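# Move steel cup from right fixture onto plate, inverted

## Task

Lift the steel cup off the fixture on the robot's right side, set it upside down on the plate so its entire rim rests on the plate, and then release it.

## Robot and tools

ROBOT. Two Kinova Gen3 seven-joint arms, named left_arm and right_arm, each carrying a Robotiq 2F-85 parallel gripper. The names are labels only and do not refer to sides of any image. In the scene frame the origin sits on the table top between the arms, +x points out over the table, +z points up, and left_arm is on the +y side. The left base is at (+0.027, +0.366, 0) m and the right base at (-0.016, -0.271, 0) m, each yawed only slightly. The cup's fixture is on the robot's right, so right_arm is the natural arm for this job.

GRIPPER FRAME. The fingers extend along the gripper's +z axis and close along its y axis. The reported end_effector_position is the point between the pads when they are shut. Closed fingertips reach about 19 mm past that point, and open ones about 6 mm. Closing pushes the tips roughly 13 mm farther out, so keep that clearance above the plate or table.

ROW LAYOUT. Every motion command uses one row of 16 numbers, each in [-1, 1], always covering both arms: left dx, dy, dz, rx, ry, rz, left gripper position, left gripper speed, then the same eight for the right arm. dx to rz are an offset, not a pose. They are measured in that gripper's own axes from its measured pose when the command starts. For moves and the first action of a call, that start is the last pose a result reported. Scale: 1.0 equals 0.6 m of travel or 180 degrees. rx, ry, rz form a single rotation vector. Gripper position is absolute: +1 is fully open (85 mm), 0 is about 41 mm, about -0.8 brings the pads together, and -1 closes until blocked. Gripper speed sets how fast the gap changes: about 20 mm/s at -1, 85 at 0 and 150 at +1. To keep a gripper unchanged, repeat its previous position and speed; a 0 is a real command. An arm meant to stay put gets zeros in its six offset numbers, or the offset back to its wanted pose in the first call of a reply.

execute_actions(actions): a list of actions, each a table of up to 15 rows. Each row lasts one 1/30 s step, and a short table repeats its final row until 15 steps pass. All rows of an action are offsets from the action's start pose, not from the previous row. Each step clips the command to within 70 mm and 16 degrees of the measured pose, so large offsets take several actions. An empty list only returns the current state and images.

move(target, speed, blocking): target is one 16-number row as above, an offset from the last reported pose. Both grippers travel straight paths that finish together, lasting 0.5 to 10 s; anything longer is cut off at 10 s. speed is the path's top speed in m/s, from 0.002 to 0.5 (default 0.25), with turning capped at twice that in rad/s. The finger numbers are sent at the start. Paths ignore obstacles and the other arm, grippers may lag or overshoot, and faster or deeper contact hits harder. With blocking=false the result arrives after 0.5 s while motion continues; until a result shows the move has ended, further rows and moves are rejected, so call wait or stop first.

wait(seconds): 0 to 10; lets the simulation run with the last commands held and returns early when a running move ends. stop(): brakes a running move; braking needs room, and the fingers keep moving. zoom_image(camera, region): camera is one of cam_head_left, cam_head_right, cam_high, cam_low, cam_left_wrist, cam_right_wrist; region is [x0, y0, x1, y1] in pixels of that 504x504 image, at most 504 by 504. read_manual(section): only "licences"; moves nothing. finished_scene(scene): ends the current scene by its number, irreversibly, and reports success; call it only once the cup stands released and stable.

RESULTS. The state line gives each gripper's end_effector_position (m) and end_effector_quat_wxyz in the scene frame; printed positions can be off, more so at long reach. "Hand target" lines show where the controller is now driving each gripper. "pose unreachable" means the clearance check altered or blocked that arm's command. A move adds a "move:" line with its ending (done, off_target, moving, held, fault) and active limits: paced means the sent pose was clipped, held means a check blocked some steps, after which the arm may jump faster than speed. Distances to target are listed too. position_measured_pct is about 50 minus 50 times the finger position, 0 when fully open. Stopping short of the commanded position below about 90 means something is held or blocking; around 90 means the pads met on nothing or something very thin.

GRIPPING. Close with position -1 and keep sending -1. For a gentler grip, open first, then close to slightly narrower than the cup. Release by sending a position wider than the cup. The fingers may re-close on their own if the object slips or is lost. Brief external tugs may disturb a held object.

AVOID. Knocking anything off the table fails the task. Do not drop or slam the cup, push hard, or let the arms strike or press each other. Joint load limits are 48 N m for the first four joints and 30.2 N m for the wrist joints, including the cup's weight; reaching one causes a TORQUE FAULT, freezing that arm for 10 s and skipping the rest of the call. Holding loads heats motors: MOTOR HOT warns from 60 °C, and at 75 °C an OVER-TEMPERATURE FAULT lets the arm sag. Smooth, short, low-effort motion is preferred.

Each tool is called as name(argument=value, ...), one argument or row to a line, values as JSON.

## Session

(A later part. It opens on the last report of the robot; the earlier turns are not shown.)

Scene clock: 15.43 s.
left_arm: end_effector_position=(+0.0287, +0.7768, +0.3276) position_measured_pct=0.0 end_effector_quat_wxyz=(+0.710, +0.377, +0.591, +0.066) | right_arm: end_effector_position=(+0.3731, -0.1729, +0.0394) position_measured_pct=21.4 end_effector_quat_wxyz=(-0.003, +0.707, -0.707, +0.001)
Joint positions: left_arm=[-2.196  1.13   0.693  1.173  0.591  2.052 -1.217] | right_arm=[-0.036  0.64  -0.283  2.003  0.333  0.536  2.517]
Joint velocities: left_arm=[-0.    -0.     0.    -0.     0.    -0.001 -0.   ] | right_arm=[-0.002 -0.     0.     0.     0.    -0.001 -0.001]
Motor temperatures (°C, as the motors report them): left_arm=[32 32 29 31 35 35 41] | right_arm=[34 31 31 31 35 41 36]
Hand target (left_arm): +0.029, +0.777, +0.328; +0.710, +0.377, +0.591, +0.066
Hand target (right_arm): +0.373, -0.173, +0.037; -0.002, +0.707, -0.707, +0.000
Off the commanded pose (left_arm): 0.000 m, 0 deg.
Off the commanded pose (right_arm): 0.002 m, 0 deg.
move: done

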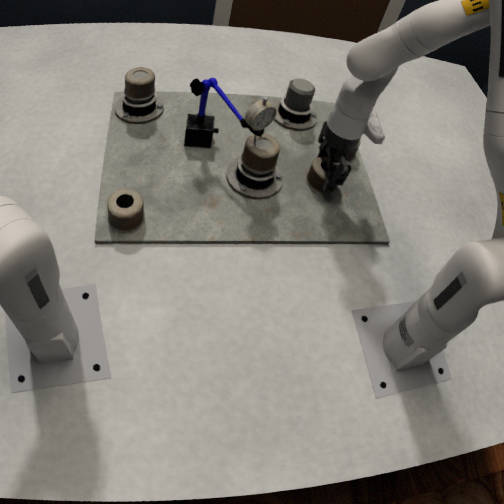

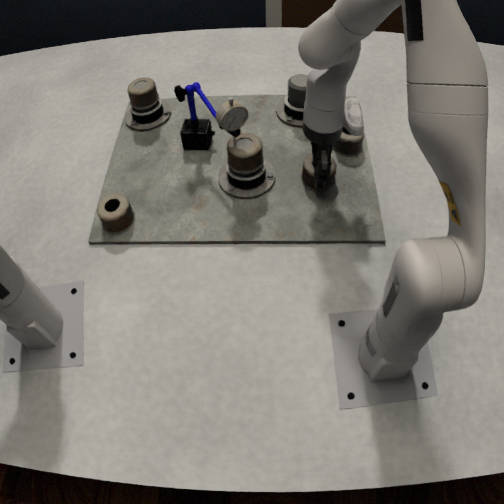

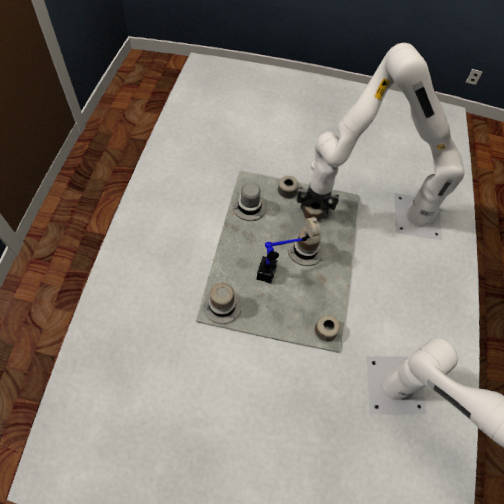

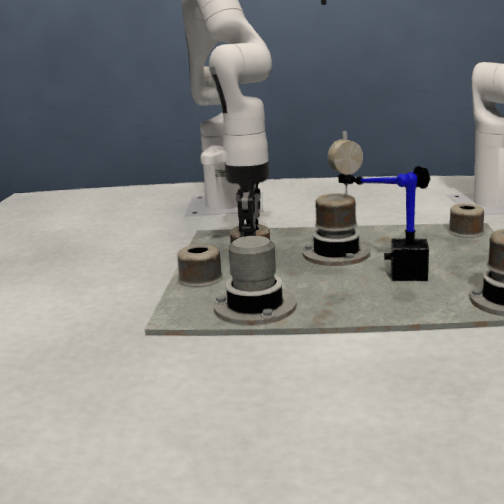

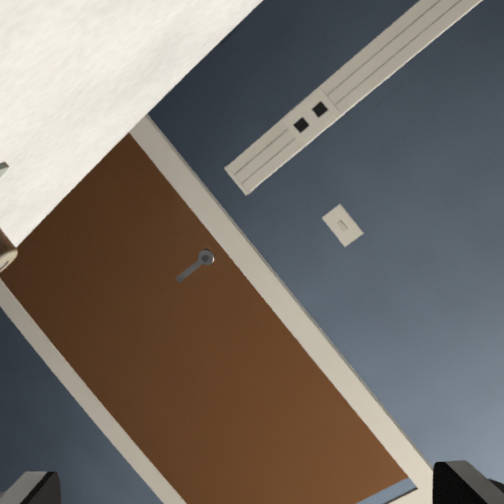

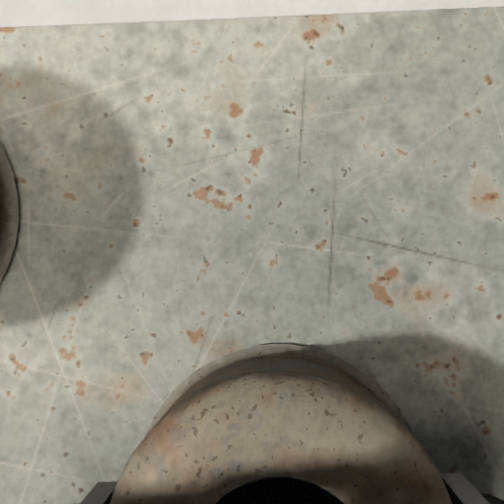

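execute_actions(
  actions=[
    [[0,0,0,0,0,0,1,0,0,0,0,0,0,0,1,-0.4]],
  ],
)

move(
  target=[0,0,0,0,0,0,1,0,0,0,-0.17,0,0,0,1,0],
)

Scene clock: 16.43 s.
left_arm: end_effector_position=(+0.0287, +0.7768, +0.3276) position_measured_pct=0.0 end_effector_quat_wxyz=(+0.710, +0.377, +0.591, +0.066) | right_arm: end_effector_position=(+0.3731, -0.1729, +0.0395) position_measured_pct=0.4 end_effector_quat_wxyz=(-0.003, +0.707, -0.707, +0.001)
Joint positions: left_arm=[-2.196  1.13   0.693  1.173  0.591  2.052 -1.217] | right_arm=[-0.036  0.64  -0.283  2.003  0.333  0.536  2.517]
Joint velocities: left_arm=[ 0.    -0.    -0.    -0.    -0.    -0.001 -0.   ] | right_arm=[ 0.     0.002 -0.001  0.    -0.    -0.001 -0.002]
Motor temperatures (°C, as the motors report them): left_arm=[32 32 29 31 35 35 41] | right_arm=[34 31 31 31 35 41 36]
Hand target (left_arm): +0.029, +0.777, +0.328; +0.710, +0.377, +0.591, +0.066
Hand target (right_arm): +0.373, -0.173, +0.039; -0.003, +0.707, -0.707, +0.001
Off the commanded pose (left_arm): 0.000 m, 0 deg.
Off the commanded pose (right_arm): 0.000 m, 0 deg.

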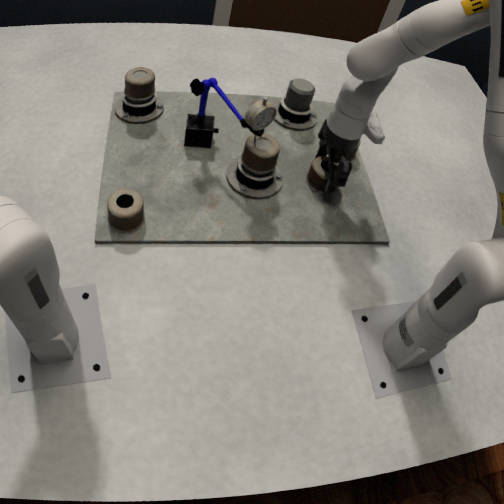

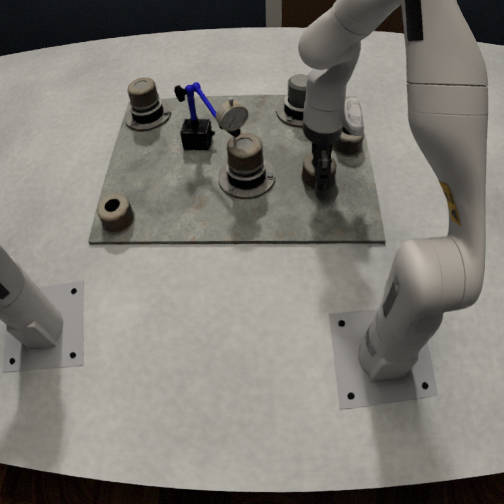

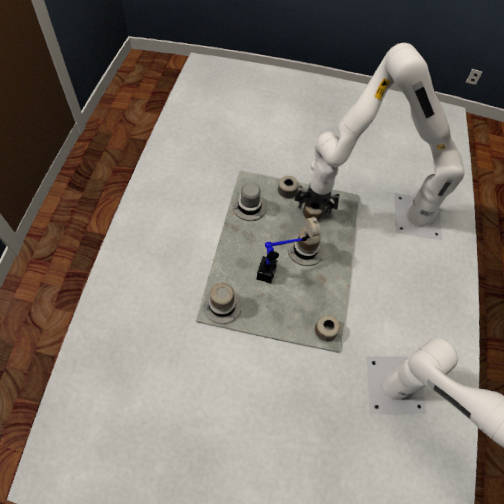

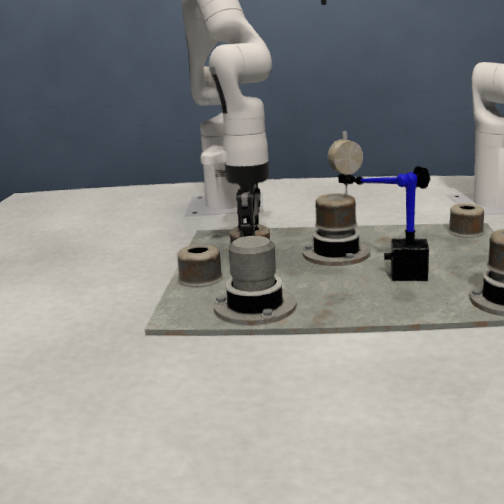

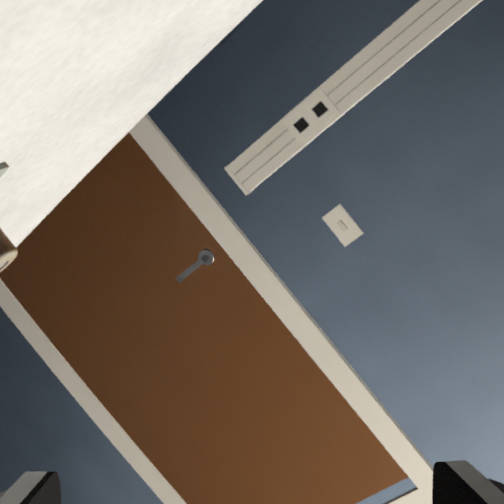

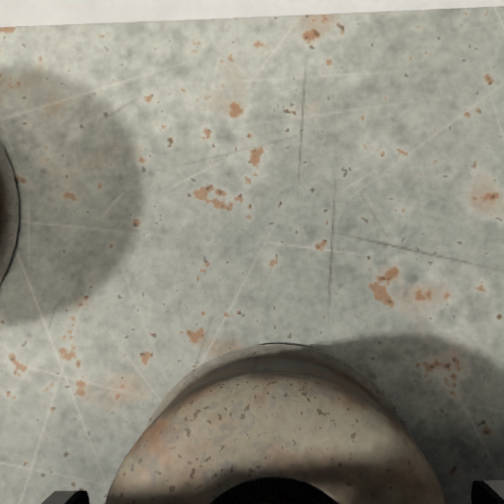

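Scene clock: 17.33 s.
left_arm: end_effector_position=(+0.0287, +0.7768, +0.3276) position_measured_pct=0.0 end_effector_quat_wxyz=(+0.710, +0.377, +0.591, +0.066) | right_arm: end_effector_position=(+0.3724, -0.1726, +0.1414) position_measured_pct=0.0 end_effector_quat_wxyz=(-0.003, +0.708, -0.707, +0.001)
Joint positions: left_arm=[-2.196  1.13   0.693  1.173  0.591  2.052 -1.217] | right_arm=[ 0.034  0.439 -0.369  1.905  0.209  0.829  2.627]
Joint velocities: left_arm=[-0.    -0.002 -0.    -0.    -0.     0.002  0.   ] | right_arm=[ 0.001 -0.003  0.    -0.    -0.001  0.    -0.001]
Motor temperatures (°C, as the motors report them): left_arm=[32 32 29 31 35 35 41] | right_arm=[34 31 31 31 35 41 36]
Hand target (left_arm): +0.029, +0.777, +0.328; +0.710, +0.377, +0.591, +0.066
Hand target (right_arm): +0.373, -0.173, +0.142; -0.003, +0.708, -0.707, +0.001
Off the commanded pose (left_arm): 0.000 m, 0 deg.
Off the commanded pose (right_arm): 0.001 m, 0 deg.
move: done

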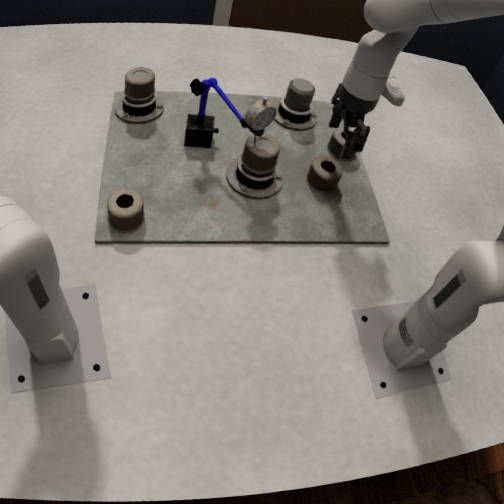

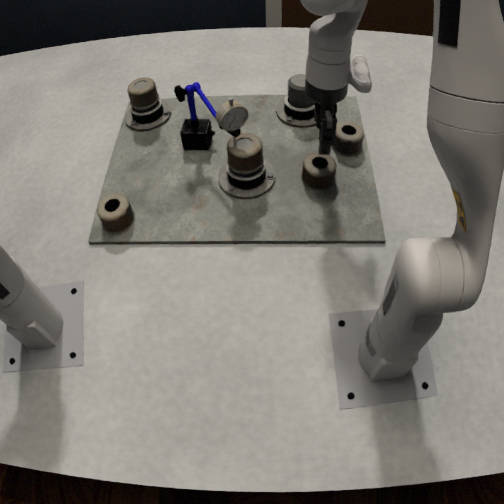

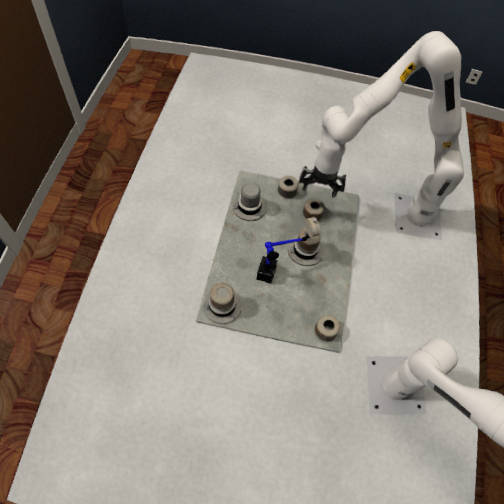

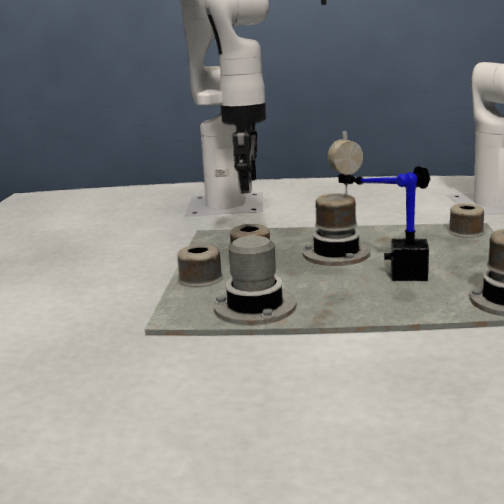

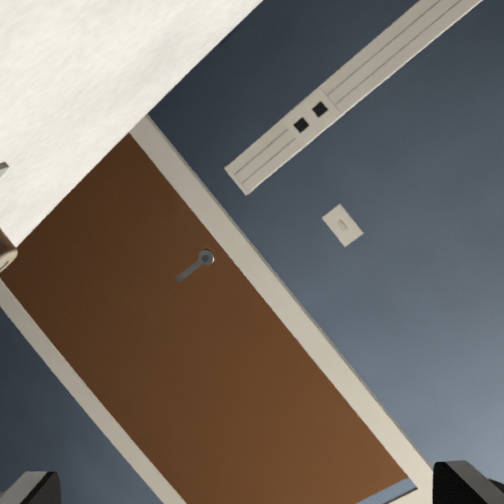

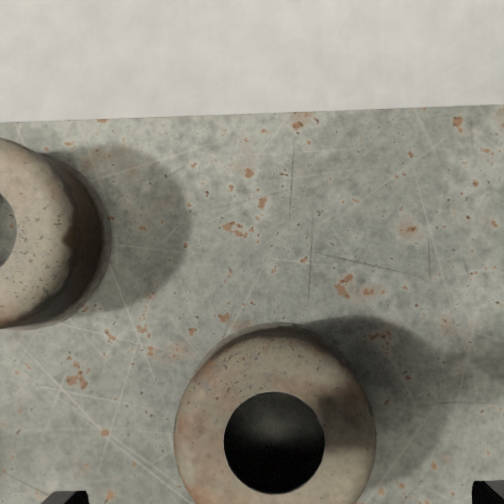

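finished_scene(
  scene=2,
)

The scene is finished: the task was done.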